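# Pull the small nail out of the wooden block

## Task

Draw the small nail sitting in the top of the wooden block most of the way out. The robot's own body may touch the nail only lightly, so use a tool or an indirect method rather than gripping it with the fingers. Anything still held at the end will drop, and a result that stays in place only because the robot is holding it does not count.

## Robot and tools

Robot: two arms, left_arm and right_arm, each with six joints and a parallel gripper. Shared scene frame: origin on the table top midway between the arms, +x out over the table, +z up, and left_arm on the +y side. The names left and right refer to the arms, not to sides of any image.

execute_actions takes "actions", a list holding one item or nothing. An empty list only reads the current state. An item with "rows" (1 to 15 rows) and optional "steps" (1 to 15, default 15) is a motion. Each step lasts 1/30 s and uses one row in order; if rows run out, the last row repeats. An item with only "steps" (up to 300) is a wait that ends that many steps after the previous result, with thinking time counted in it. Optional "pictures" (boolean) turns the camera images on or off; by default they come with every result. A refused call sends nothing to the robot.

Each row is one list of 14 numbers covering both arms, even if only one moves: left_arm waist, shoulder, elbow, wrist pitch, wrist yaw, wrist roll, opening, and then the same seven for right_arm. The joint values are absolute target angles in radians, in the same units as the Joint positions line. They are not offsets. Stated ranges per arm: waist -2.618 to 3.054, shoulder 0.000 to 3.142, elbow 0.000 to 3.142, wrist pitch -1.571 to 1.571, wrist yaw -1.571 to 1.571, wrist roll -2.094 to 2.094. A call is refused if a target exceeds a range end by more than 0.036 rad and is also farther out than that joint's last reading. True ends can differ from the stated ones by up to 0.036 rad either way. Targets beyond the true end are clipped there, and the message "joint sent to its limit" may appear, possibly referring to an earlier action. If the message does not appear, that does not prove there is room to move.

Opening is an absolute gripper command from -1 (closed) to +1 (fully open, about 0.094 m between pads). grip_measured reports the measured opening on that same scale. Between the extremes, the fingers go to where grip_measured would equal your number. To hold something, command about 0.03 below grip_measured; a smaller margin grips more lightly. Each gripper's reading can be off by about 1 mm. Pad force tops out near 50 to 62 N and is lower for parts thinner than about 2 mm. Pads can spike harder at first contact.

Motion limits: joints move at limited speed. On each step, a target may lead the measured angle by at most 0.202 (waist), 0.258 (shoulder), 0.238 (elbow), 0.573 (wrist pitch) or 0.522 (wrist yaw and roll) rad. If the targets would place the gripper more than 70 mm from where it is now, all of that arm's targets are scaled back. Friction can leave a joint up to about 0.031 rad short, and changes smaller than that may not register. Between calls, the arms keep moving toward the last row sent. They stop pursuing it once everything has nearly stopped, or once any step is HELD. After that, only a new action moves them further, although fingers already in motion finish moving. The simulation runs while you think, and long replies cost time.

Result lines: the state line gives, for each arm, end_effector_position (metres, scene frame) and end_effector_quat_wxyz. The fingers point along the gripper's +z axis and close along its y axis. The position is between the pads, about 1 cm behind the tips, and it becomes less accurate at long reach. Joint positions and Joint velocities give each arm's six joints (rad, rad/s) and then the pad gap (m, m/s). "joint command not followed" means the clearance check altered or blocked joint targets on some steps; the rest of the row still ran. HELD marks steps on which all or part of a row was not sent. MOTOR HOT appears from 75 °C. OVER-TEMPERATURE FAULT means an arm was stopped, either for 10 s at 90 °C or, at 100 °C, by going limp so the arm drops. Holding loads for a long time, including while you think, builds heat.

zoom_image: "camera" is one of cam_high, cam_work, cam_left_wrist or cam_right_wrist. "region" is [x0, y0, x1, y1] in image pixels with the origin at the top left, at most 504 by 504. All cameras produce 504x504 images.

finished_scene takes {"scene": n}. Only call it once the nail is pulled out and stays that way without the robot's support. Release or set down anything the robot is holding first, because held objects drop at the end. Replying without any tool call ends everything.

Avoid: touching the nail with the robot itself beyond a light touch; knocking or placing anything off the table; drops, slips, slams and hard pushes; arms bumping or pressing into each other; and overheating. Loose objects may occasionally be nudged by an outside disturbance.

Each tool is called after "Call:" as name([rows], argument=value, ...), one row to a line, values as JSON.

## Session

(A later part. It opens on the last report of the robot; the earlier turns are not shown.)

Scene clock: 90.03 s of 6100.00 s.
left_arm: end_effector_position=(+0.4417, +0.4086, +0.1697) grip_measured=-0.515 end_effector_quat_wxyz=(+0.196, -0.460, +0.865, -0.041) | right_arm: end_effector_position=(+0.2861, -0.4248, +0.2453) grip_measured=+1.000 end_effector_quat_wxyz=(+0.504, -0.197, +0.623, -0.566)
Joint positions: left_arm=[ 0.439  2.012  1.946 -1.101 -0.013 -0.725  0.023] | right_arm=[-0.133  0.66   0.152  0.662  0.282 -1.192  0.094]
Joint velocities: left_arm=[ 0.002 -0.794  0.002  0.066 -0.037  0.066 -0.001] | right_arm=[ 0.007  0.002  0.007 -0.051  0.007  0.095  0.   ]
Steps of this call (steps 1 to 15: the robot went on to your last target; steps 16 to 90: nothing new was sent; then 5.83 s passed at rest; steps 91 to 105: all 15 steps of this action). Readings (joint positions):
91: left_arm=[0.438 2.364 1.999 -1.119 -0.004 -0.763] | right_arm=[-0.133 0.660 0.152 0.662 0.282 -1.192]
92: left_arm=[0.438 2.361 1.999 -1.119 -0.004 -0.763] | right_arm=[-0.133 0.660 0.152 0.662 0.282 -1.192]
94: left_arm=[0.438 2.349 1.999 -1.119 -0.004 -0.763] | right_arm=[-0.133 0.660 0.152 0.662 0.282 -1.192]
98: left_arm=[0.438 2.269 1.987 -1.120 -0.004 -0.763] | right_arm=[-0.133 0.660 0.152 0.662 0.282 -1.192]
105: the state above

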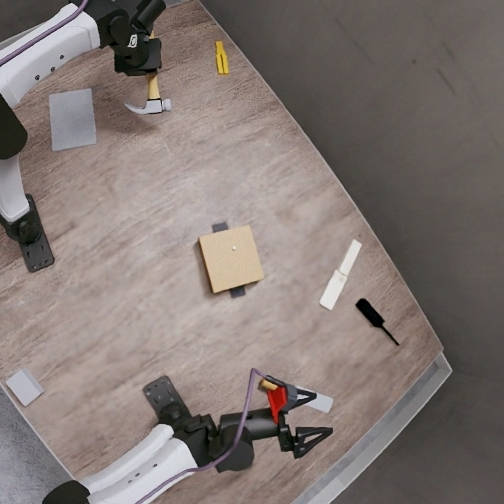

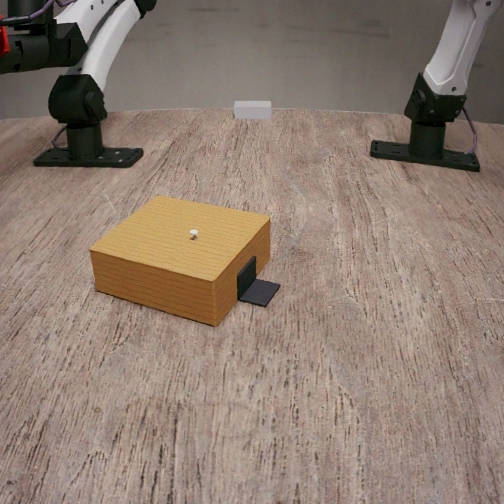

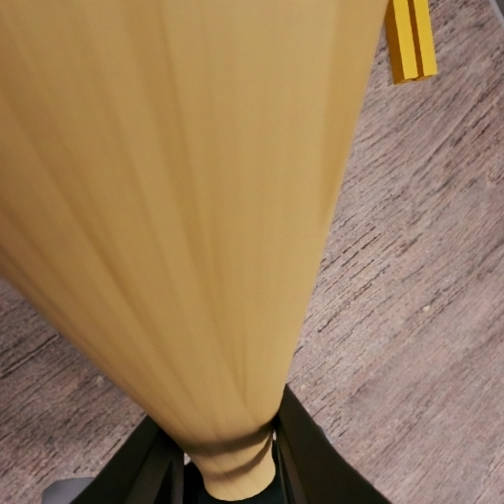

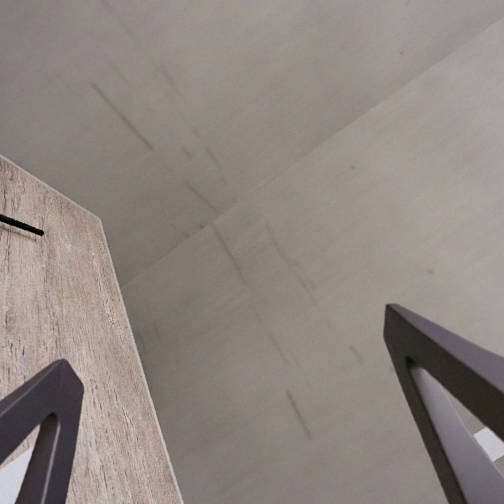

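Call:
execute_actions([
  {"rows":[[0.435,1.97,1.9,-1.02,0,-0.65,-0.56,-0.133,0.66,0.152,0.662,0.282,-1.192,1],[0.43,1.96,1.86,-0.94,0,-0.6,-0.56,-0.133,0.66,0.152,0.662,0.282,-1.192,1],[0.425,1.95,1.82,-0.86,0,-0.55,-0.56,-0.133,0.66,0.152,0.662,0.282,-1.192,1],[0.42,1.94,1.78,-0.78,0,-0.5,-0.56,-0.133,0.66,0.152,0.662,0.282,-1.192,1],[0.415,1.93,1.74,-0.70,0,-0.45,-0.56,-0.133,0.66,0.152,0.662,0.282,-1.192,1],[0.41,1.92,1.70,-0.62,0,-0.4,-0.56,-0.133,0.66,0.152,0.662,0.282,-1.192,1],[0.405,1.91,1.66,-0.54,0,-0.35,-0.56,-0.133,0.66,0.152,0.662,0.282,-1.192,1],[0.40,1.9,1.62,-0.46,0,-0.3,-0.56,-0.133,0.66,0.152,0.662,0.282,-1.192,1],[0.395,1.9,1.58,-0.38,0,-0.25,-0.56,-0.133,0.66,0.152,0.662,0.282,-1.192,1],[0.39,1.9,1.54,-0.30,0,-0.2,-0.56,-0.133,0.66,0.152,0.662,0.282,-1.192,1],[0.385,1.9,1.50,-0.22,0,-0.15,-0.56,-0.133,0.66,0.152,0.662,0.282,-1.192,1],[0.38,1.9,1.46,-0.14,0,-0.1,-0.56,-0.133,0.66,0.152,0.662,0.282,-1.192,1],[0.375,1.9,1.42,-0.06,0,-0.05,-0.56,-0.133,0.66,0.152,0.662,0.282,-1.192,1],[0.37,1.9,1.38,0.02,0,0,-0.56,-0.133,0.66,0.152,0.662,0.282,-1.192,1],[0.365,1.9,1.34,0.10,0,0.03,-0.56,-0.133,0.66,0.152,0.662,0.282,-1.192,1]],"steps":15},
])

Scene clock: 97.27 s of 6100.00 s.
left_arm: end_effector_position=(+0.4918, +0.3908, +0.1035) grip_measured=-0.515 end_effector_quat_wxyz=(+0.359, -0.168, +0.918, +0.011) | right_arm: end_effector_position=(+0.2861, -0.4248, +0.2453) grip_measured=+1.000 end_effector_quat_wxyz=(+0.504, -0.197, +0.623, -0.566)
Joint positions: left_arm=[ 0.383  1.944  1.407 -0.299 -0.011 -0.162  0.023] | right_arm=[-0.133  0.66   0.152  0.662  0.282 -1.192  0.094]
Joint velocities: left_arm=[-0.139 -0.085 -1.043  2.176  0.007  1.282 -0.001] | right_arm=[ 0.017 -0.007  0.012  0.081  0.007  0.037  0.   ]
Steps of this call (steps 1 to 30: the robot went on to your last target; steps 31 to 90: nothing new was sent; then 3.73 s passed at rest; steps 91 to 105: all 15 steps of this action). Readings (joint positions):
91: left_arm=[0.439 2.004 1.923 -1.096 -0.013 -0.696] | right_arm=[-0.133 0.660 0.152 0.662 0.282 -1.192]
92: left_arm=[0.439 2.000 1.909 -1.079 -0.013 -0.680] | right_arm=[-0.133 0.660 0.152 0.662 0.282 -1.192]
94: left_arm=[0.439 1.984 1.850 -1.009 -0.012 -0.630] | right_arm=[-0.133 0.660 0.152 0.662 0.282 -1.192]
98: left_arm=[0.426 1.955 1.689 -0.794 -0.013 -0.481] | right_arm=[-0.133 0.660 0.152 0.662 0.282 -1.192]
105: the state above

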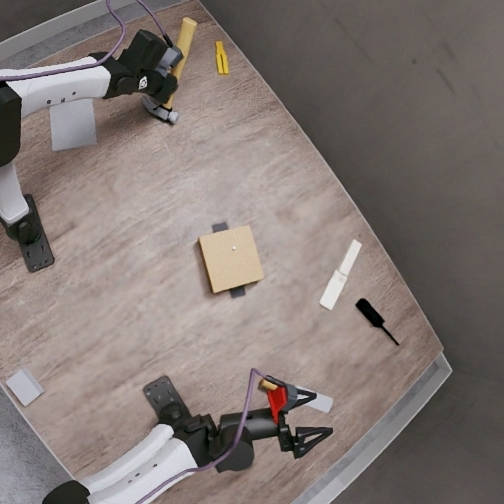

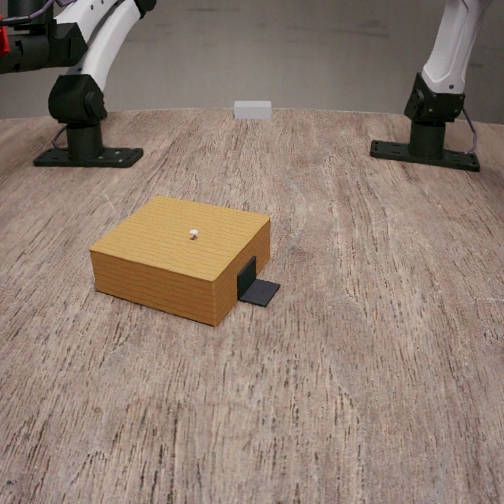

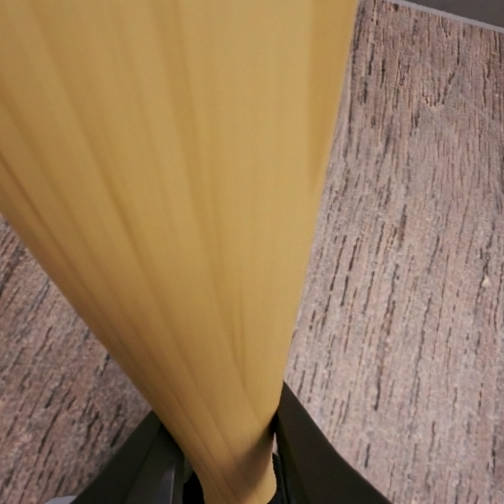

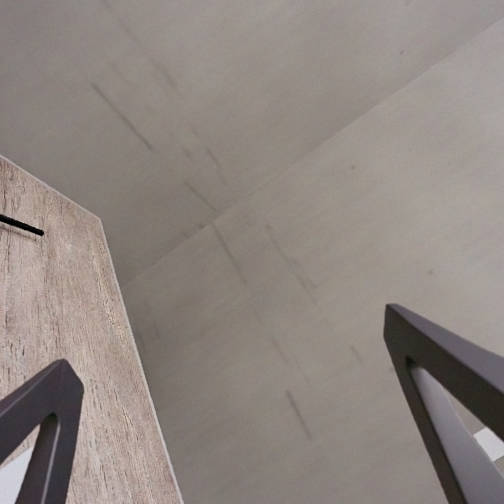

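Call:
execute_actions([
  {"rows":[[0.36,1.9,1.34,0.25,0,0.03,-0.56,-0.133,0.66,0.152,0.662,0.282,-1.192,1],[0.36,1.9,1.34,0.25,0,0.03,-0.56,-0.133,0.66,0.152,0.662,0.282,-1.192,1],[0.36,1.9,1.32,0.4,0,0.03,-0.56,-0.133,0.66,0.152,0.662,0.282,-1.192,1],[0.36,1.9,1.30,0.5,0,0.03,-0.56,-0.133,0.66,0.152,0.662,0.282,-1.192,1],[0.35,1.9,1.28,0.6,0,0.03,-0.56,-0.133,0.66,0.152,0.662,0.282,-1.192,1],[0.35,1.9,1.26,0.7,0,0.03,-0.56,-0.133,0.66,0.152,0.662,0.282,-1.192,1]],"steps":15},
])

Scene clock: 99.37 s of 6100.00 s.
left_arm: end_effector_position=(+0.5548, +0.3894, +0.2061) grip_measured=-0.515 end_effector_quat_wxyz=(+0.635, -0.059, +0.767, +0.065) | right_arm: end_effector_position=(+0.2861, -0.4248, +0.2453) grip_measured=+1.000 end_effector_quat_wxyz=(+0.504, -0.197, +0.623, -0.566)
Joint positions: left_arm=[ 0.362  1.938  1.253  0.5   -0.006  0.024  0.023] | right_arm=[-0.133  0.66   0.152  0.662  0.282 -1.192  0.094]
Joint velocities: left_arm=[-0.046 -0.002 -0.007  0.579 -0.11  -0.007  0.   ] | right_arm=[-0.007 -0.007 -0.012 -0.022 -0.081 -0.037  0.   ]
Steps of this call (steps 1 to 30: the robot went on to your last target; steps 31 to 48: nothing new was sent; steps 49 to 63: all 15 steps of this action). Readings (joint positions):
49: left_arm=[0.369 1.938 1.335 -0.002 -0.006 0.024] | right_arm=[-0.133 0.660 0.152 0.662 0.282 -1.192]
50: left_arm=[0.369 1.938 1.331 0.018 -0.006 0.024] | right_arm=[-0.133 0.660 0.152 0.662 0.282 -1.192]
52: left_arm=[0.369 1.938 1.314 0.094 -0.006 0.024] | right_arm=[-0.133 0.660 0.152 0.662 0.282 -1.192]
56: left_arm=[0.369 1.938 1.267 0.298 -0.006 0.024] | right_arm=[-0.133 0.660 0.152 0.662 0.282 -1.192]
63: the state above

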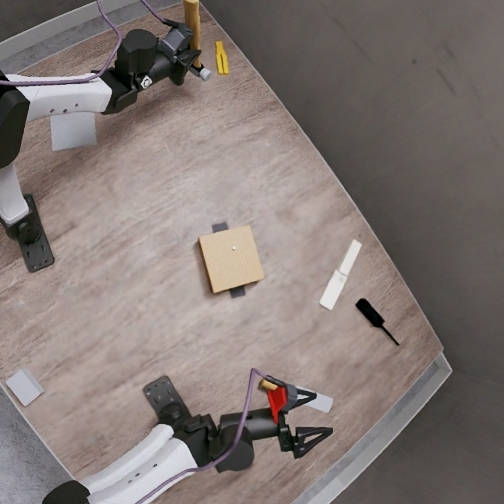

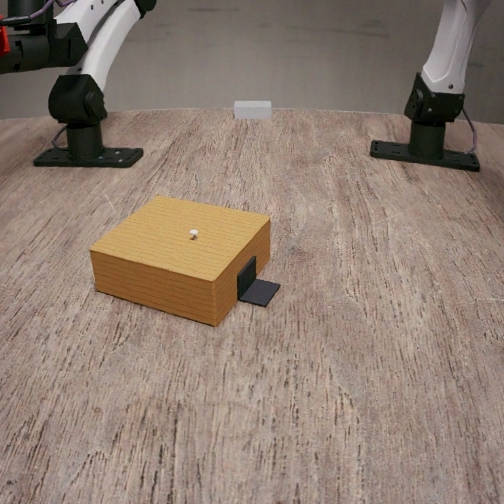

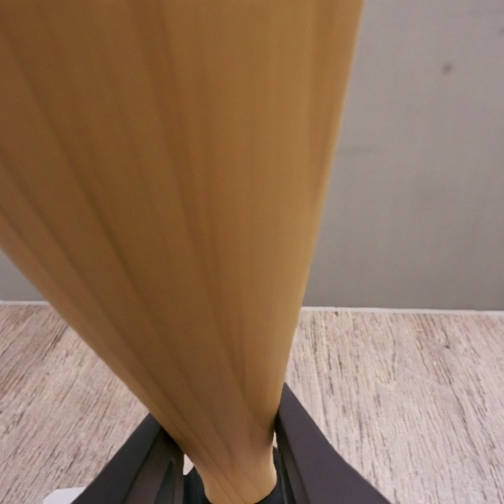

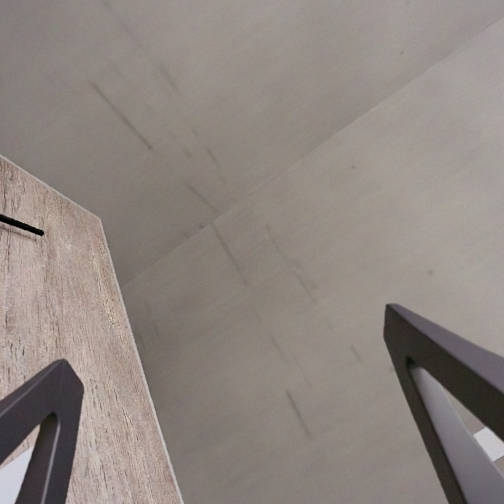

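Call:
zoom_image(camera="cam_high", region=[110,0,260,120])

Region (110, 0, 260, 120) of cam_high's 504x504 image, scaled by 3.360, with more detail than that image has; it fills the top 403 rows of this view, and the rest is white.

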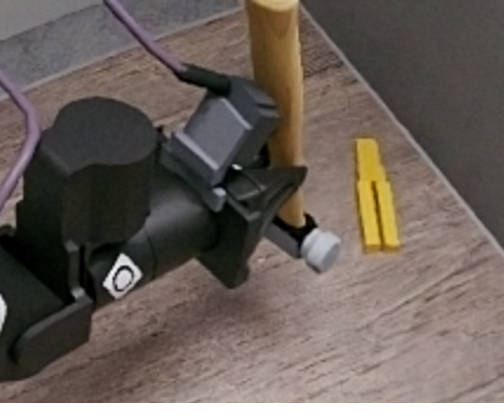

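Call:
execute_actions([
  {"rows":[[0.33,1.91,1.26,0.62,0.1,0.07,-0.56,-0.133,0.66,0.152,0.662,0.282,-1.192,1],[0.32,1.92,1.27,0.59,0.18,0.11,-0.56,-0.133,0.66,0.152,0.662,0.282,-1.192,1],[0.31,1.93,1.28,0.56,0.26,0.15,-0.56,-0.133,0.66,0.152,0.662,0.282,-1.192,1],[0.30,1.94,1.29,0.53,0.34,0.19,-0.56,-0.133,0.66,0.152,0.662,0.282,-1.192,1],[0.29,1.95,1.30,0.50,0.42,0.23,-0.56,-0.133,0.66,0.152,0.662,0.282,-1.192,1],[0.28,1.96,1.31,0.47,0.50,0.27,-0.56,-0.133,0.66,0.152,0.662,0.282,-1.192,1],[0.27,1.97,1.32,0.44,0.58,0.31,-0.56,-0.133,0.66,0.152,0.662,0.282,-1.192,1],[0.26,1.98,1.33,0.41,0.66,0.35,-0.56,-0.133,0.66,0.152,0.662,0.282,-1.192,1],[0.25,1.99,1.34,0.38,0.74,0.38,-0.56,-0.133,0.66,0.152,0.662,0.282,-1.192,1],[0.24,2.0,1.35,0.35,0.82,0.41,-0.56,-0.133,0.66,0.152,0.662,0.282,-1.192,1],[0.23,2.0,1.36,0.32,0.88,0.44,-0.56,-0.133,0.66,0.152,0.662,0.282,-1.192,1],[0.22,2.0,1.37,0.29,0.94,0.47,-0.56,-0.133,0.66,0.152,0.662,0.282,-1.192,1],[0.21,2.0,1.38,0.26,1.0,0.5,-0.56,-0.133,0.66,0.152,0.662,0.282,-1.192,1],[0.19,2.0,1.39,0.22,1.02,0.5,-0.56,-0.133,0.66,0.152,0.662,0.282,-1.192,1]],"steps":15},
], pictures=false)

Call:
execute_actions([
  {"steps":20},
])

Scene clock: 114.50 s of 6100.00 s.
left_arm: end_effector_position=(+0.5143, +0.1737, +0.1365) grip_measured=-0.515 end_effector_quat_wxyz=(+0.525, +0.345, +0.743, -0.229) | right_arm: end_effector_position=(+0.2861, -0.4248, +0.2453) grip_measured=+1.000 end_effector_quat_wxyz=(+0.504, -0.197, +0.623, -0.566)
Joint positions: left_arm=[0.204 2.041 1.318 0.212 0.793 0.404 0.023] | right_arm=[-0.133  0.66   0.152  0.662  0.282 -1.192  0.094]
Joint velocities: left_arm=[-0.383  0.007  0.144 -0.784  1.385  0.52   0.001] | right_arm=[ 0.007 -0.007  0.002  0.022 -0.066 -0.051  0.   ]
Steps of this call (steps 1 to 30: the robot went on to your last target; steps 31 to 90: nothing new was sent; then 11.63 s passed at rest; steps 91 to 105: all 15 steps of this action). Readings (joint positions):
91: left_arm=[0.359 1.938 1.253 0.542 0.003 0.029] | right_arm=[-0.133 0.660 0.152 0.662 0.282 -1.192]
92: left_arm=[0.358 1.938 1.253 0.535 0.022 0.042] | right_arm=[-0.133 0.660 0.152 0.662 0.282 -1.192]
94: left_arm=[0.351 1.940 1.253 0.511 0.096 0.084] | right_arm=[-0.133 0.660 0.152 0.662 0.282 -1.192]
98: left_arm=[0.309 1.975 1.269 0.428 0.330 0.202] | right_arm=[-0.133 0.660 0.152 0.662 0.282 -1.192]
105: the state above

Scene clock: 115.17 s of 6100.00 s.
left_arm: end_effector_position=(+0.4913, +0.1425, +0.1478) grip_measured=-0.515 end_effector_quat_wxyz=(+0.518, +0.410, +0.693, -0.289) | right_arm: end_effector_position=(+0.2861, -0.4248, +0.2453) grip_measured=+1.000 end_effector_quat_wxyz=(+0.504, -0.197, +0.623, -0.566)
Joint positions: left_arm=[0.18  2.041 1.342 0.153 0.964 0.489 0.023] | right_arm=[-0.133  0.66   0.152  0.662  0.282 -1.192  0.094]
Joint velocities: left_arm=[ 0.012 -0.002 -0.002 -0.066  0.037  0.022  0.   ] | right_arm=[-0.012  0.002  0.017  0.037 -0.022  0.007  0.   ]
Steps of this call (steps 1 to 20: the robot went on to your last target). Readings (joint positions):
1: left_arm=[0.191 2.041 1.322 0.189 0.835 0.420] | right_arm=[-0.133 0.660 0.152 0.662 0.282 -1.192]
2: left_arm=[0.182 2.041 1.326 0.175 0.870 0.433] | right_arm=[-0.133 0.660 0.152 0.662 0.282 -1.192]
4: left_arm=[0.172 2.041 1.334 0.161 0.920 0.451] | right_arm=[-0.133 0.660 0.152 0.662 0.282 -1.192]
8: left_arm=[0.176 2.041 1.342 0.157 0.953 0.474] | right_arm=[-0.133 0.660 0.152 0.662 0.282 -1.192]
20: the state above

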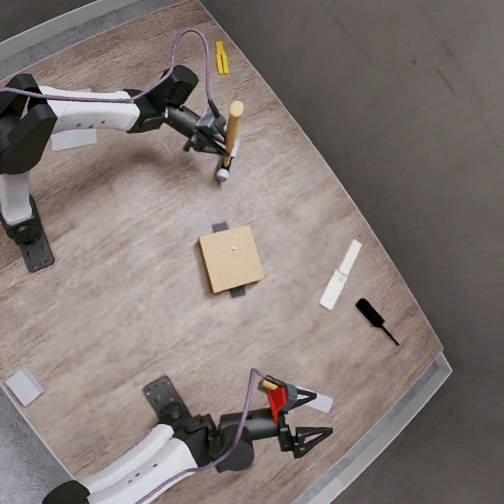

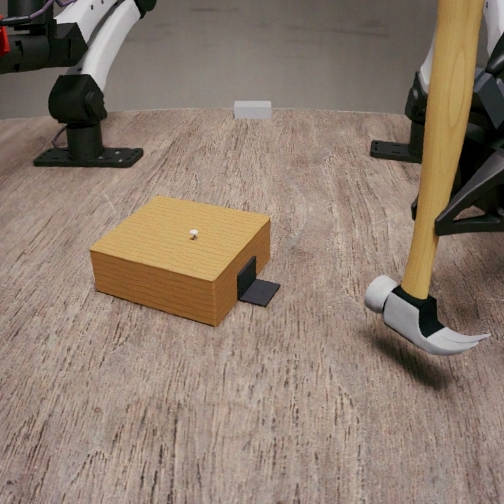

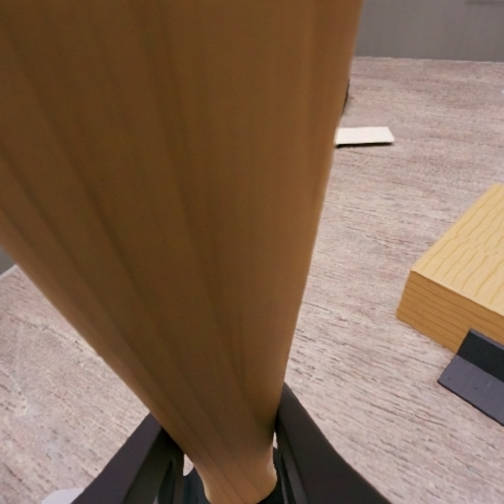

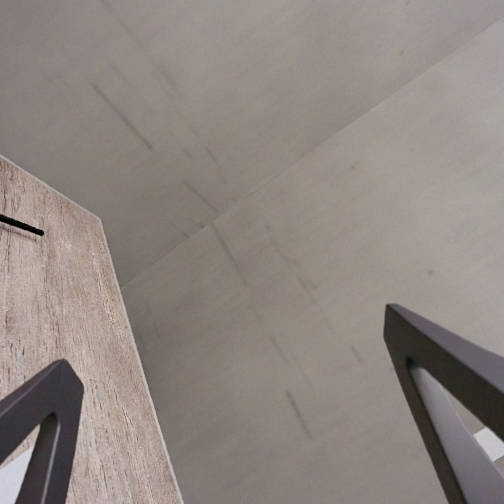

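Call:
execute_actions([
  {"rows":[[0.19,2.02,1.35,0.24,1.02,0.5,-0.56,-0.133,0.66,0.152,0.662,0.282,-1.192,1],[0.19,2.03,1.34,0.25,1.02,0.5,-0.56,-0.133,0.66,0.152,0.662,0.282,-1.192,1],[0.19,2.035,1.335,0.26,1.02,0.5,-0.56,-0.133,0.66,0.152,0.662,0.282,-1.192,1],[0.19,2.04,1.33,0.27,1.02,0.5,-0.56,-0.133,0.66,0.152,0.662,0.282,-1.192,1],[0.19,2.045,1.325,0.28,1.02,0.5,-0.56,-0.133,0.66,0.152,0.662,0.282,-1.192,1],[0.19,2.047,1.32,0.29,1.02,0.5,-0.56,-0.133,0.66,0.152,0.662,0.282,-1.192,1]],"steps":15},
])

Scene clock: 120.47 s of 6100.00 s.
left_arm: end_effector_position=(+0.4889, +0.1422, +0.1270) grip_measured=-0.515 end_effector_quat_wxyz=(+0.509, +0.408, +0.698, -0.295) | right_arm: end_effector_position=(+0.2861, -0.4248, +0.2453) grip_measured=+1.000 end_effector_quat_wxyz=(+0.504, -0.197, +0.623, -0.566)
Joint positions: left_arm=[0.18  2.073 1.315 0.186 0.967 0.491 0.023] | right_arm=[-0.133  0.66   0.152  0.662  0.282 -1.192  0.094]
Joint velocities: left_arm=[ 0.002 -0.007 -0.017  0.037 -0.007 -0.081 -0.   ] | right_arm=[-0.002  0.007 -0.012 -0.051  0.081  0.037  0.   ]
Steps of this call (steps 1 to 15: the robot went on to your last target; steps 16 to 90: nothing new was sent; then 1.80 s passed at rest; steps 91 to 105: all 15 steps of this action). Readings (joint positions):
91: left_arm=[0.180 2.041 1.342 0.153 0.964 0.490] | right_arm=[-0.133 0.660 0.152 0.662 0.282 -1.192]
92: left_arm=[0.180 2.042 1.342 0.153 0.965 0.490] | right_arm=[-0.133 0.660 0.152 0.662 0.282 -1.192]
94: left_arm=[0.180 2.046 1.342 0.159 0.966 0.490] | right_arm=[-0.133 0.660 0.152 0.662 0.282 -1.192]
98: left_arm=[0.180 2.060 1.326 0.185 0.967 0.491] | right_arm=[-0.133 0.660 0.152 0.662 0.282 -1.192]
105: the state above

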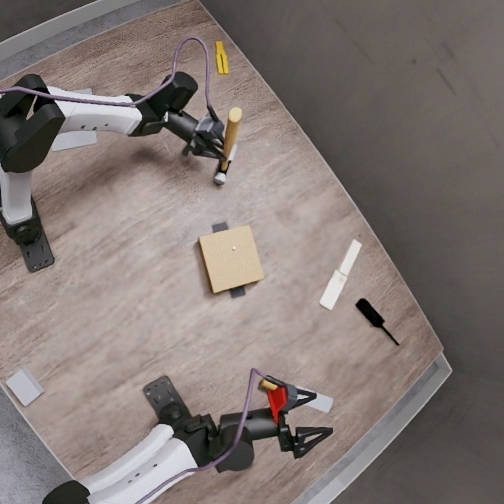

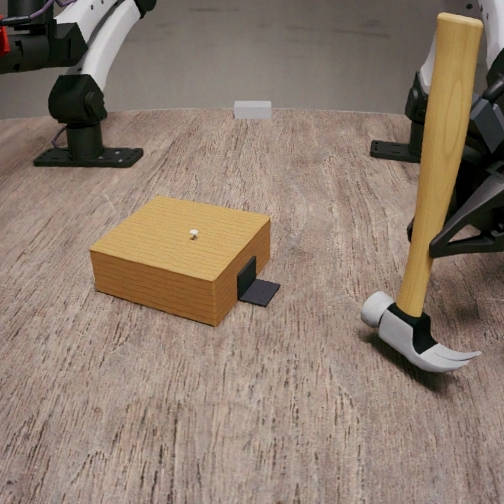

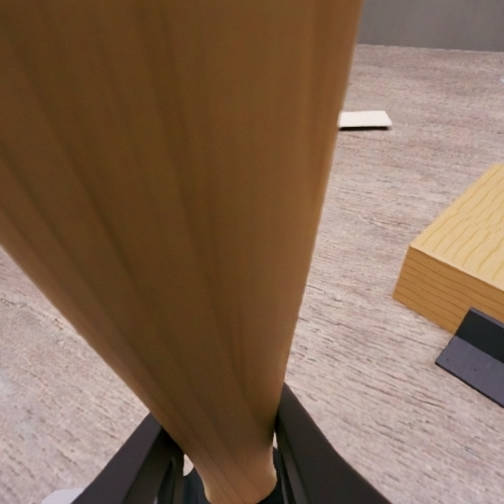

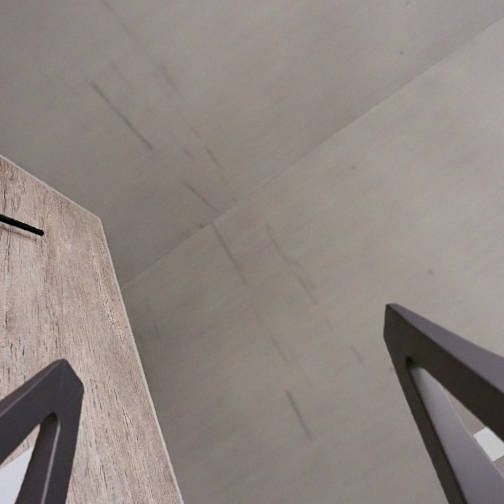

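Call:
execute_actions(actions=[])

Scene clock: 127.93 s of 6100.00 s.
left_arm: end_effector_position=(+0.4896, +0.1422, +0.1281) grip_measured=-0.515 end_effector_quat_wxyz=(+0.512, +0.409, +0.696, -0.293) | right_arm: end_effector_position=(+0.2861, -0.4248, +0.2453) grip_measured=+1.000 end_effector_quat_wxyz=(+0.504, -0.197, +0.623, -0.566)
Joint positions: left_arm=[0.18  2.073 1.315 0.193 0.967 0.491 0.023] | right_arm=[-0.133  0.66   0.152  0.662  0.282 -1.192  0.094]
Joint velocities: left_arm=[ 0.002  0.002  0.007 -0.007 -0.007 -0.066  0.   ] | right_arm=[-0.002 -0.007  0.002  0.022 -0.007  0.022  0.   ]
Steps of this call (steps 1 to 15: the robot went on to your last target; steps 16 to 90: nothing new was sent; then 4.47 s passed at rest). Readings (joint positions):
1: left_arm=[0.180 2.073 1.315 0.188 0.967 0.491] | right_arm=[-0.133 0.660 0.152 0.662 0.282 -1.192]
2: left_arm=[0.180 2.073 1.315 0.190 0.967 0.491] | right_arm=[-0.133 0.660 0.152 0.662 0.282 -1.192]
4: left_arm=[0.180 2.073 1.315 0.192 0.967 0.491] | right_arm=[-0.133 0.660 0.152 0.662 0.282 -1.192]
8: left_arm=[0.180 2.073 1.315 0.193 0.967 0.491] | right_arm=[-0.133 0.660 0.152 0.662 0.282 -1.192]
90: the state above
All arms were judged still, so your last target was given up. Only a new action makes them travel on or press farther. Fingers that are still opening or closing keep moving.

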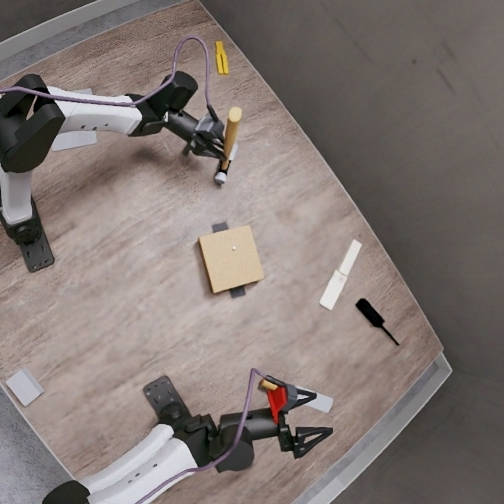

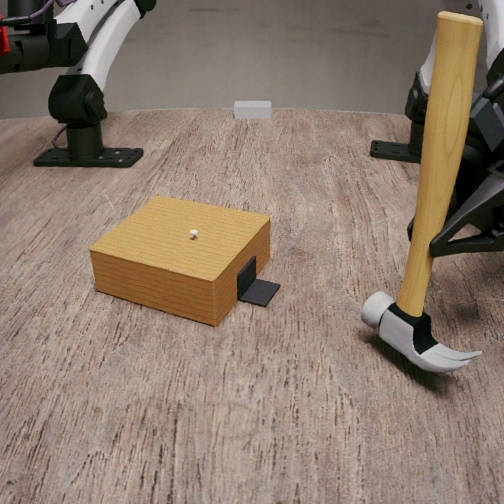

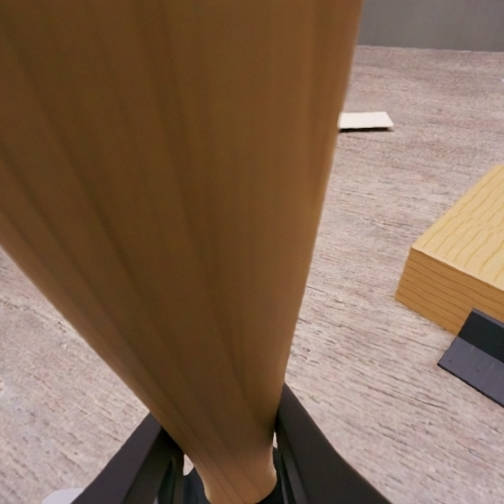

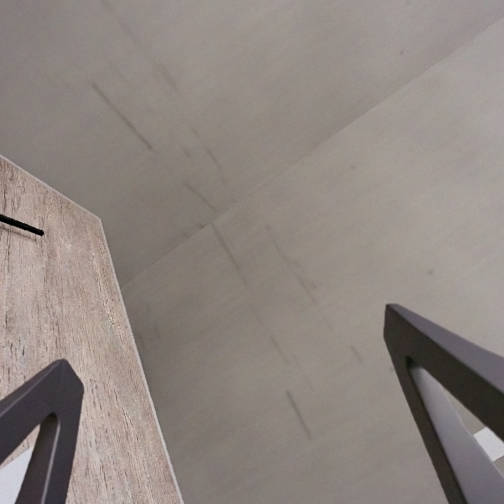

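Call:
execute_actions([
  {"rows":[[0.19,2.055,1.315,0.30,1.02,0.5,-0.56,-0.133,0.66,0.152,0.662,0.282,-1.192,1],[0.19,2.062,1.308,0.315,1.02,0.5,-0.56,-0.133,0.66,0.152,0.662,0.282,-1.192,1],[0.19,2.068,1.30,0.33,1.02,0.5,-0.56,-0.133,0.66,0.152,0.662,0.282,-1.192,1]],"steps":12},
])

Scene clock: 130.33 s of 6100.00 s.
left_arm: end_effector_position=(+0.4889, +0.1422, +0.1180) grip_measured=-0.515 end_effector_quat_wxyz=(+0.511, +0.409, +0.697, -0.294) | right_arm: end_effector_position=(+0.2861, -0.4248, +0.2453) grip_measured=+1.000 end_effector_quat_wxyz=(+0.504, -0.197, +0.623, -0.566)
Joint positions: left_arm=[0.18  2.09  1.297 0.227 0.967 0.492 0.023] | right_arm=[-0.133  0.66   0.152  0.662  0.282 -1.192  0.094]
Joint velocities: left_arm=[ 0.017 -0.002 -0.002 -0.037 -0.007 -0.051 -0.001] | right_arm=[ 0.002 -0.007 -0.017 -0.007  0.066 -0.022  0.   ]
Steps of this call (steps 1 to 60: nothing new was sent; steps 61 to 72: all 12 steps of this action). Readings (joint positions):
61: left_arm=[0.180 2.073 1.315 0.194 0.967 0.491] | right_arm=[-0.133 0.660 0.152 0.662 0.282 -1.192]
62: left_arm=[0.180 2.074 1.315 0.197 0.967 0.491] | right_arm=[-0.133 0.660 0.152 0.662 0.282 -1.192]
64: left_arm=[0.180 2.077 1.310 0.214 0.967 0.492] | right_arm=[-0.133 0.660 0.152 0.662 0.282 -1.192]
68: left_arm=[0.180 2.086 1.301 0.227 0.967 0.492] | right_arm=[-0.133 0.660 0.152 0.662 0.282 -1.192]
72: the state above

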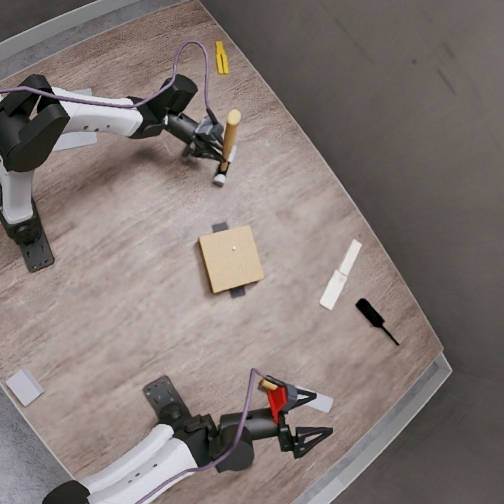

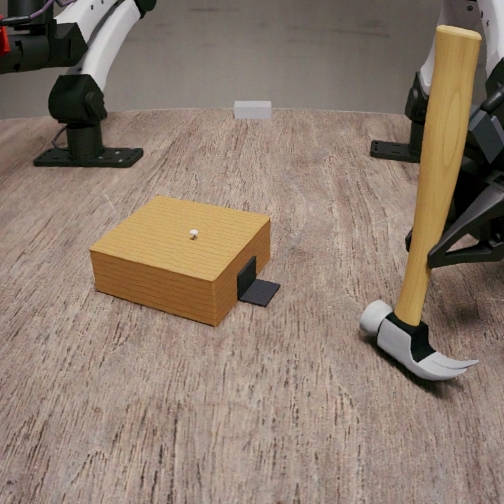

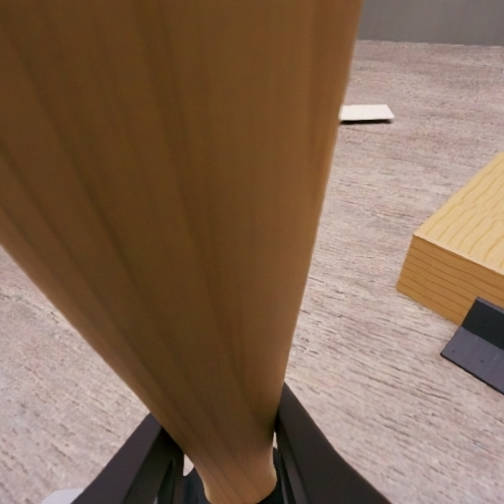

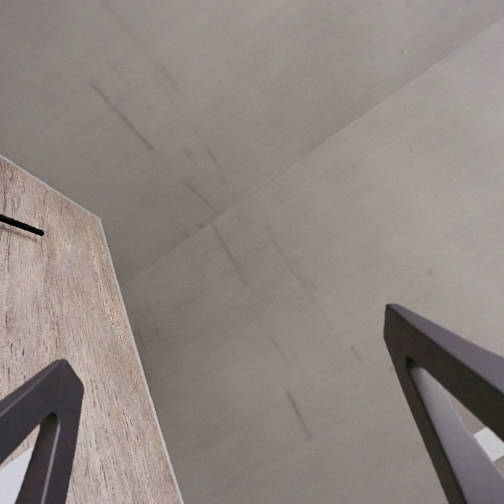

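Call:
execute_actions([
  {"rows":[[0.19,2.075,1.293,0.345,1.02,0.5,-0.56,-0.133,0.66,0.152,0.662,0.282,-1.192,1],[0.19,2.081,1.287,0.36,1.02,0.5,-0.56,-0.133,0.66,0.152,0.662,0.282,-1.192,1],[0.19,2.086,1.282,0.37,1.02,0.5,-0.56,-0.133,0.66,0.152,0.662,0.282,-1.192,1]],"steps":12},
])

Scene clock: 133.17 s of 6100.00 s.
left_arm: end_effector_position=(+0.4893, +0.1420, +0.1122) grip_measured=-0.515 end_effector_quat_wxyz=(+0.517, +0.411, +0.692, -0.291) | right_arm: end_effector_position=(+0.2861, -0.4248, +0.2453) grip_measured=+1.000 end_effector_quat_wxyz=(+0.504, -0.197, +0.623, -0.566)
Joint positions: left_arm=[0.18  2.105 1.282 0.272 0.969 0.492 0.023] | right_arm=[-0.133  0.66   0.152  0.662  0.282 -1.192  0.094]
Joint velocities: left_arm=[-0.022 -0.012  0.017 -0.022 -0.007 -0.007  0.001] | right_arm=[-0.007  0.002 -0.022  0.007  0.022 -0.066  0.   ]
Steps of this call (steps 1 to 15: the robot went on to your last target; steps 16 to 73: nothing new was sent; steps 74 to 85: all 12 steps of this action). Readings (joint positions):
74: left_arm=[0.180 2.090 1.297 0.235 0.967 0.492] | right_arm=[-0.133 0.660 0.152 0.662 0.282 -1.192]
75: left_arm=[0.180 2.092 1.296 0.239 0.967 0.492] | right_arm=[-0.133 0.660 0.152 0.662 0.282 -1.192]
77: left_arm=[0.180 2.095 1.290 0.256 0.967 0.492] | right_arm=[-0.133 0.660 0.152 0.662 0.282 -1.192]
81: left_arm=[0.180 2.105 1.282 0.268 0.968 0.492] | right_arm=[-0.133 0.660 0.152 0.662 0.282 -1.192]
85: the state above

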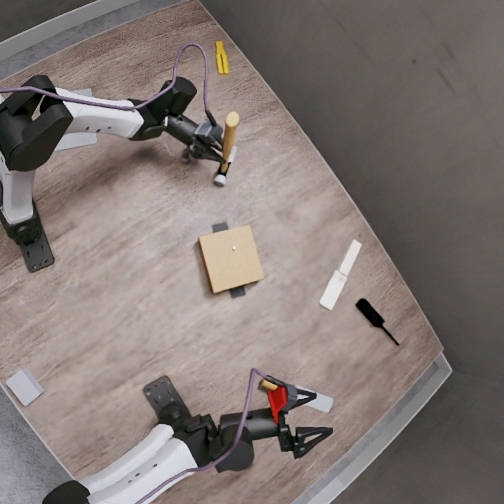

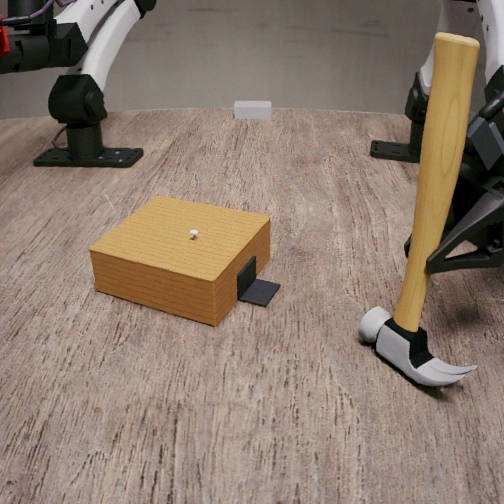

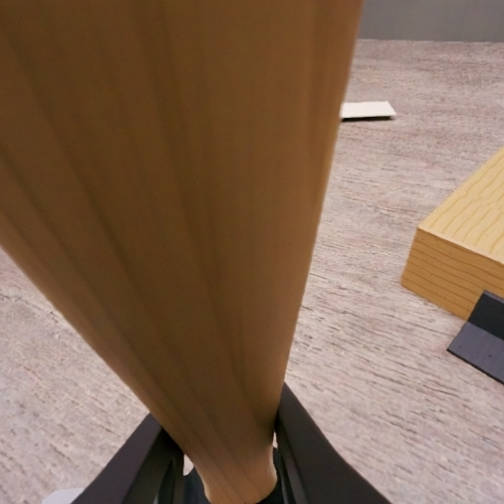

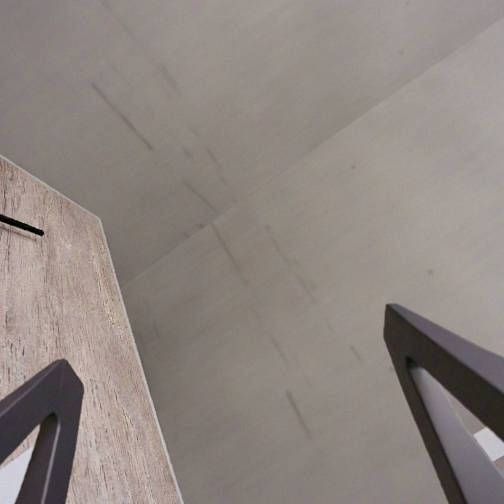

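Call:
zoom_image(camera="cam_work", region=[330, 240, 504, 414])

Call:
execute_actions([
  {"rows":[[0.19,2.092,1.277,0.385,1.02,0.5,-0.56,-0.133,0.66,0.152,0.662,0.282,-1.192,1],[0.19,2.098,1.272,0.395,1.02,0.5,-0.56,-0.133,0.66,0.152,0.662,0.282,-1.192,1]],"steps":12},
])

Region (330, 240, 504, 414) of cam_work's 504x504 image, scaled by 2.897, with more detail than that image has.

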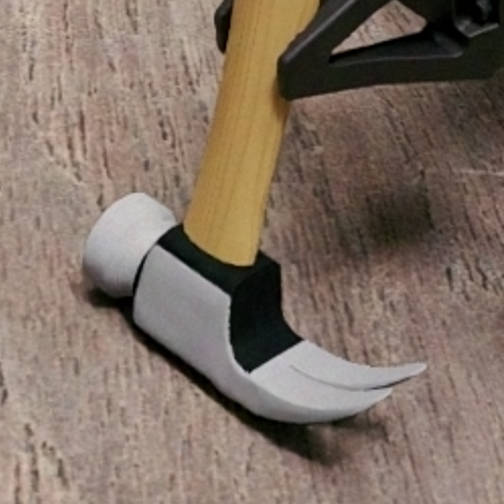

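Scene clock: 134.60 s of 6100.00 s.
left_arm: end_effector_position=(+0.4914, +0.1416, +0.1118) grip_measured=-0.515 end_effector_quat_wxyz=(+0.523, +0.415, +0.687, -0.289) | right_arm: end_effector_position=(+0.2861, -0.4248, +0.2453) grip_measured=+1.000 end_effector_quat_wxyz=(+0.504, -0.197, +0.623, -0.566)
Joint positions: left_arm=[0.18  2.114 1.282 0.299 0.972 0.492 0.023] | right_arm=[-0.133  0.66   0.152  0.662  0.282 -1.192  0.094]
Joint velocities: left_arm=[-0.007  0.012  0.027  0.022 -0.081 -0.007 -0.001] | right_arm=[-0.017 -0.002  0.002 -0.022  0.037 -0.037  0.   ]
Steps of this call (steps 1 to 15: the robot went on to your last target; steps 16 to 31: nothing new was sent; steps 32 to 43: all 12 steps of this action). Readings (joint positions):
32: left_arm=[0.180 2.105 1.282 0.274 0.969 0.492] | right_arm=[-0.133 0.660 0.152 0.662 0.282 -1.192]
33: left_arm=[0.180 2.107 1.282 0.278 0.970 0.492] | right_arm=[-0.133 0.660 0.152 0.662 0.282 -1.192]
35: left_arm=[0.180 2.111 1.282 0.289 0.970 0.492] | right_arm=[-0.133 0.660 0.152 0.662 0.282 -1.192]
39: left_arm=[0.180 2.114 1.282 0.297 0.972 0.492] | right_arm=[-0.133 0.660 0.152 0.662 0.282 -1.192]
43: the state above

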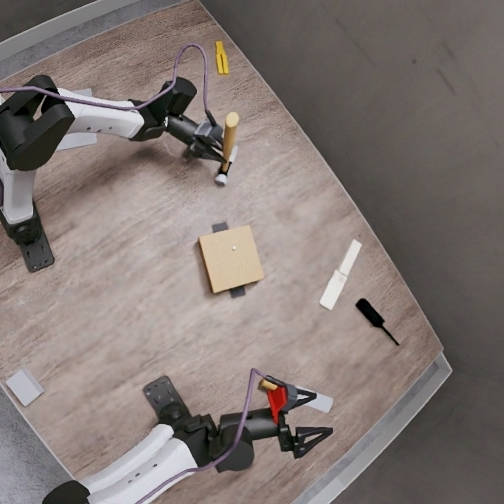

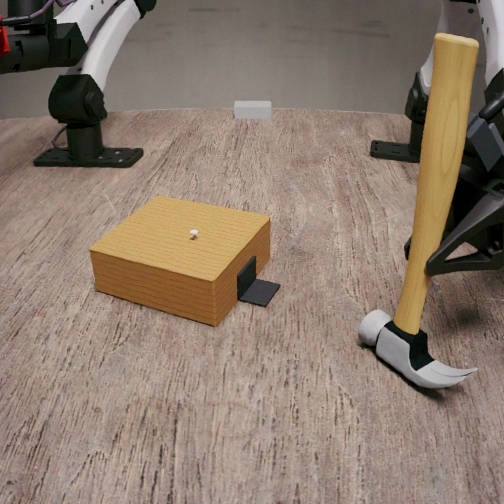

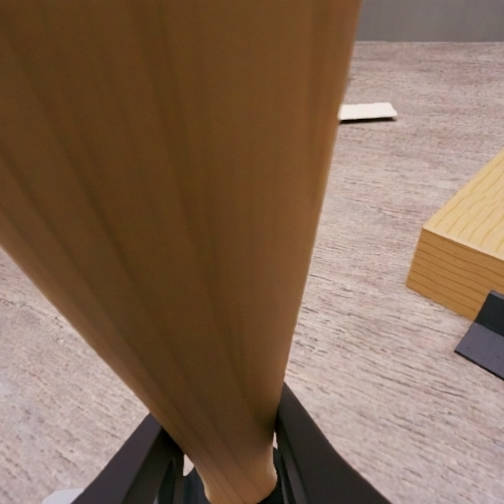

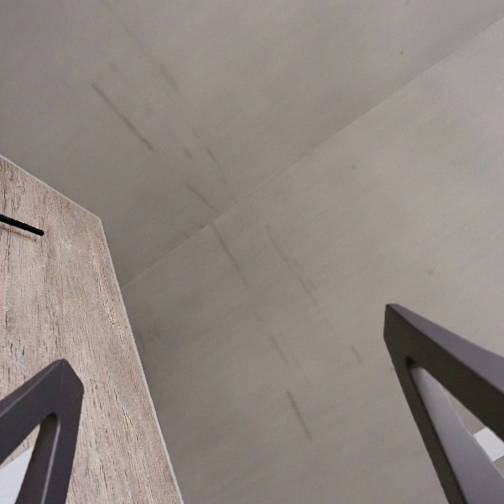

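Call:
execute_actions([
  {"rows":[[0.19,2.09,1.28,0.39,1.02,0.5,-0.53,-0.133,0.66,0.152,0.662,0.282,-1.192,1],[0.19,2.09,1.28,0.39,1.02,0.5,-0.53,-0.133,0.66,0.152,0.662,0.282,-1.192,1],[0.19,2.09,1.28,0.39,1.02,0.5,-0.52,-0.133,0.66,0.152,0.662,0.282,-1.192,1],[0.19,2.09,1.28,0.39,1.02,0.5,-0.52,-0.133,0.66,0.152,0.662,0.282,-1.192,1],[0.19,2.09,1.28,0.39,1.02,0.5,-0.51,-0.133,0.66,0.152,0.662,0.282,-1.192,1],[0.19,2.09,1.28,0.39,1.02,0.5,-0.51,-0.133,0.66,0.152,0.662,0.282,-1.192,1],[0.19,2.09,1.28,0.39,1.02,0.5,-0.50,-0.133,0.66,0.152,0.662,0.282,-1.192,1],[0.19,2.09,1.28,0.39,1.02,0.5,-0.50,-0.133,0.66,0.152,0.662,0.282,-1.192,1],[0.19,2.09,1.28,0.39,1.02,0.5,-0.49,-0.133,0.66,0.152,0.662,0.282,-1.192,1],[0.19,2.09,1.28,0.39,1.02,0.5,-0.49,-0.133,0.66,0.152,0.662,0.282,-1.192,1],[0.19,2.09,1.28,0.39,1.02,0.5,-0.48,-0.133,0.66,0.152,0.662,0.282,-1.192,1]],"steps":15},
])

Scene clock: 137.37 s of 6100.00 s.
left_arm: end_effector_position=(+0.4914, +0.1416, +0.1119) grip_measured=-0.478 end_effector_quat_wxyz=(+0.523, +0.415, +0.686, -0.289) | right_arm: end_effector_position=(+0.2861, -0.4248, +0.2453) grip_measured=+1.000 end_effector_quat_wxyz=(+0.504, -0.197, +0.623, -0.566)
Joint positions: left_arm=[0.18  2.114 1.282 0.3   0.972 0.492 0.025] | right_arm=[-0.133  0.66   0.152  0.662  0.282 -1.192  0.094]
Joint velocities: left_arm=[ 0.002 -0.007  0.002 -0.022 -0.037 -0.051 -0.001] | right_arm=[ 0.007 -0.007 -0.007 -0.022 -0.051 -0.095  0.   ]
Steps of this call (steps 1 to 15: the robot went on to your last target; steps 16 to 68: nothing new was sent; steps 69 to 83: all 15 steps of this action). Readings (joint positions):
69: left_arm=[0.180 2.114 1.282 0.300 0.972 0.492] | right_arm=[-0.133 0.660 0.152 0.662 0.282 -1.192]
70: left_arm=[0.180 2.114 1.282 0.300 0.972 0.492] | right_arm=[-0.133 0.660 0.152 0.662 0.282 -1.192]
72: left_arm=[0.180 2.114 1.282 0.300 0.972 0.492] | right_arm=[-0.133 0.660 0.152 0.662 0.282 -1.192]
76: left_arm=[0.180 2.114 1.282 0.300 0.972 0.492] | right_arm=[-0.133 0.660 0.152 0.662 0.282 -1.192]
83: the state above

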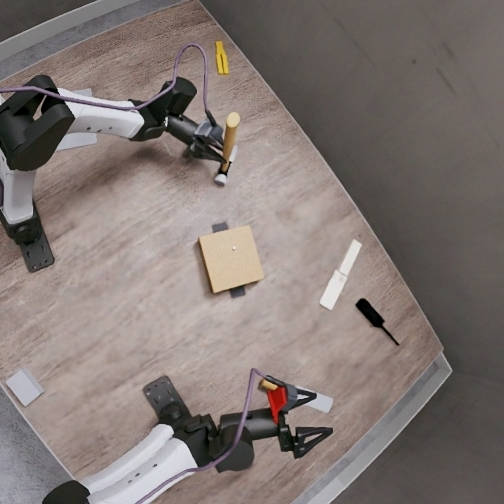

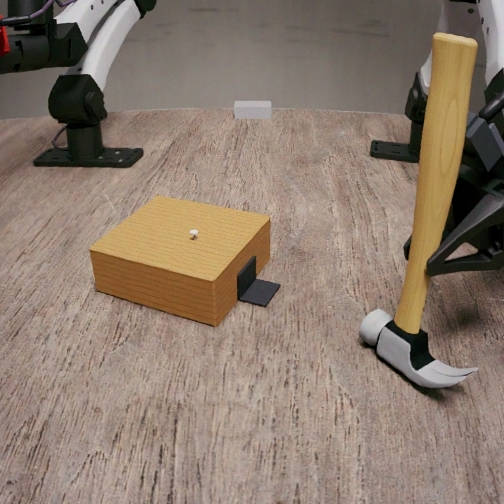

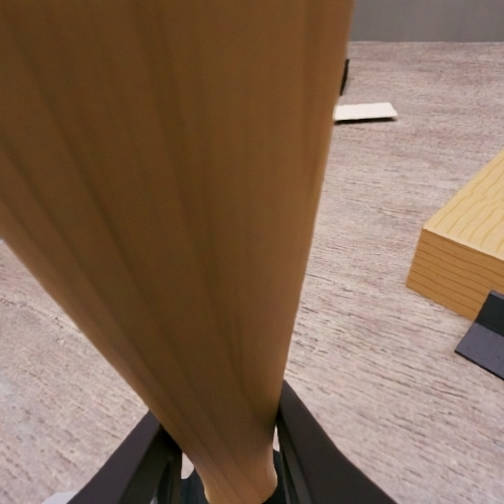

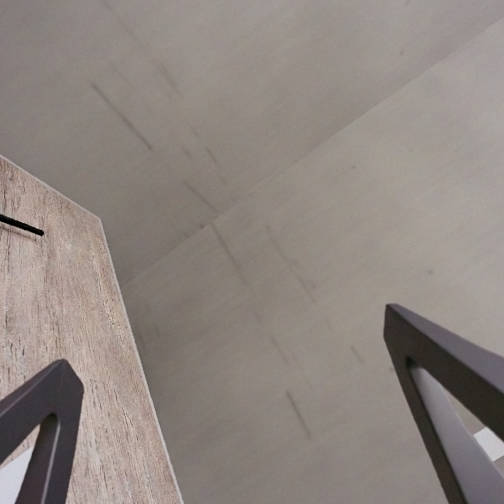

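Barely moved; it's on the table. Open more.

Call:
execute_actions([
  {"rows":[[0.19,2.09,1.28,0.39,1.02,0.5,-0.46,-0.133,0.66,0.152,0.662,0.282,-1.192,1],[0.19,2.09,1.28,0.39,1.02,0.5,-0.44,-0.133,0.66,0.152,0.662,0.282,-1.192,1],[0.19,2.09,1.28,0.39,1.02,0.5,-0.42,-0.133,0.66,0.152,0.662,0.282,-1.192,1],[0.19,2.09,1.28,0.39,1.02,0.5,-0.40,-0.133,0.66,0.152,0.662,0.282,-1.192,1],[0.19,2.09,1.28,0.39,1.02,0.5,-0.38,-0.133,0.66,0.152,0.662,0.282,-1.192,1],[0.19,2.09,1.28,0.39,1.02,0.5,-0.36,-0.133,0.66,0.152,0.662,0.282,-1.192,1],[0.19,2.09,1.28,0.39,1.02,0.5,-0.34,-0.133,0.66,0.152,0.662,0.282,-1.192,1],[0.19,2.09,1.28,0.39,1.02,0.5,-0.30,-0.133,0.66,0.152,0.662,0.282,-1.192,1]],"steps":15},
])

Scene clock: 139.70 s of 6100.00 s.
left_arm: end_effector_position=(+0.4935, +0.1393, +0.1276) grip_measured=-0.301 end_effector_quat_wxyz=(+0.547, +0.429, +0.660, -0.283) | right_arm: end_effector_position=(+0.2861, -0.4248, +0.2453) grip_measured=+1.000 end_effector_quat_wxyz=(+0.504, -0.197, +0.623, -0.566)
Joint positions: left_arm=[0.18  2.106 1.282 0.365 0.997 0.492 0.033] | right_arm=[-0.133  0.66   0.152  0.662  0.282 -1.192  0.094]
Joint velocities: left_arm=[-0.022 -0.002  0.002  0.037 -0.066 -0.051  0.001] | right_arm=[-0.002 -0.007  0.002  0.007  0.007 -0.051  0.   ]
Steps of this call (steps 1 to 15: the robot went on to your last target; steps 16 to 55: nothing new was sent; steps 56 to 70: all 15 steps of this action). Readings (joint positions):
56: left_arm=[0.180 2.114 1.282 0.300 0.972 0.492] | right_arm=[-0.133 0.660 0.152 0.662 0.282 -1.192]
57: left_arm=[0.180 2.114 1.282 0.304 0.975 0.492] | right_arm=[-0.133 0.660 0.152 0.662 0.282 -1.192]
59: left_arm=[0.180 2.111 1.282 0.327 0.983 0.492] | right_arm=[-0.133 0.660 0.152 0.662 0.282 -1.192]
63: left_arm=[0.180 2.106 1.282 0.355 0.994 0.492] | right_arm=[-0.133 0.660 0.152 0.662 0.282 -1.192]
70: the state above

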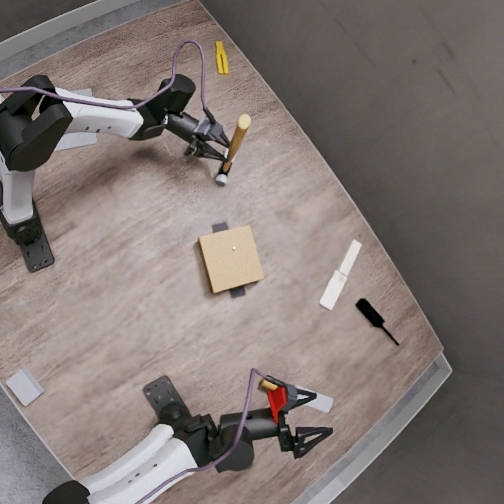

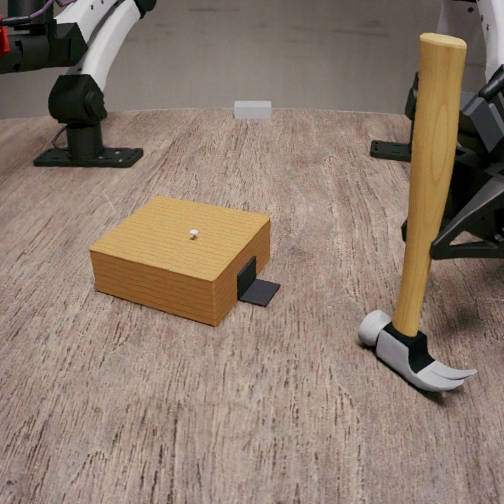

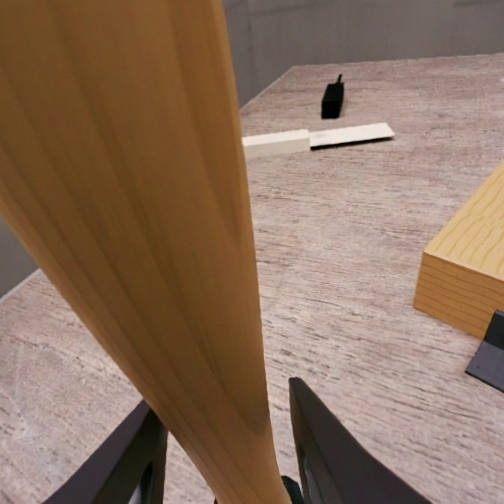

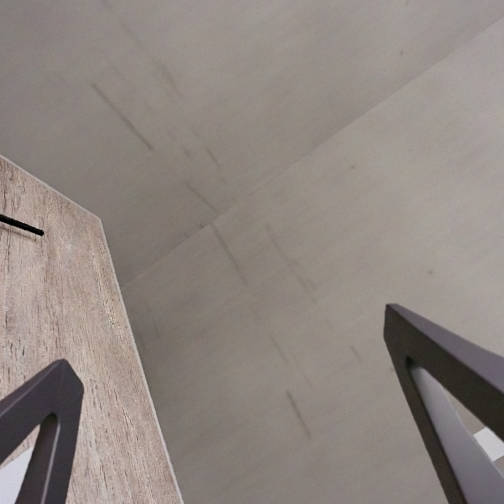

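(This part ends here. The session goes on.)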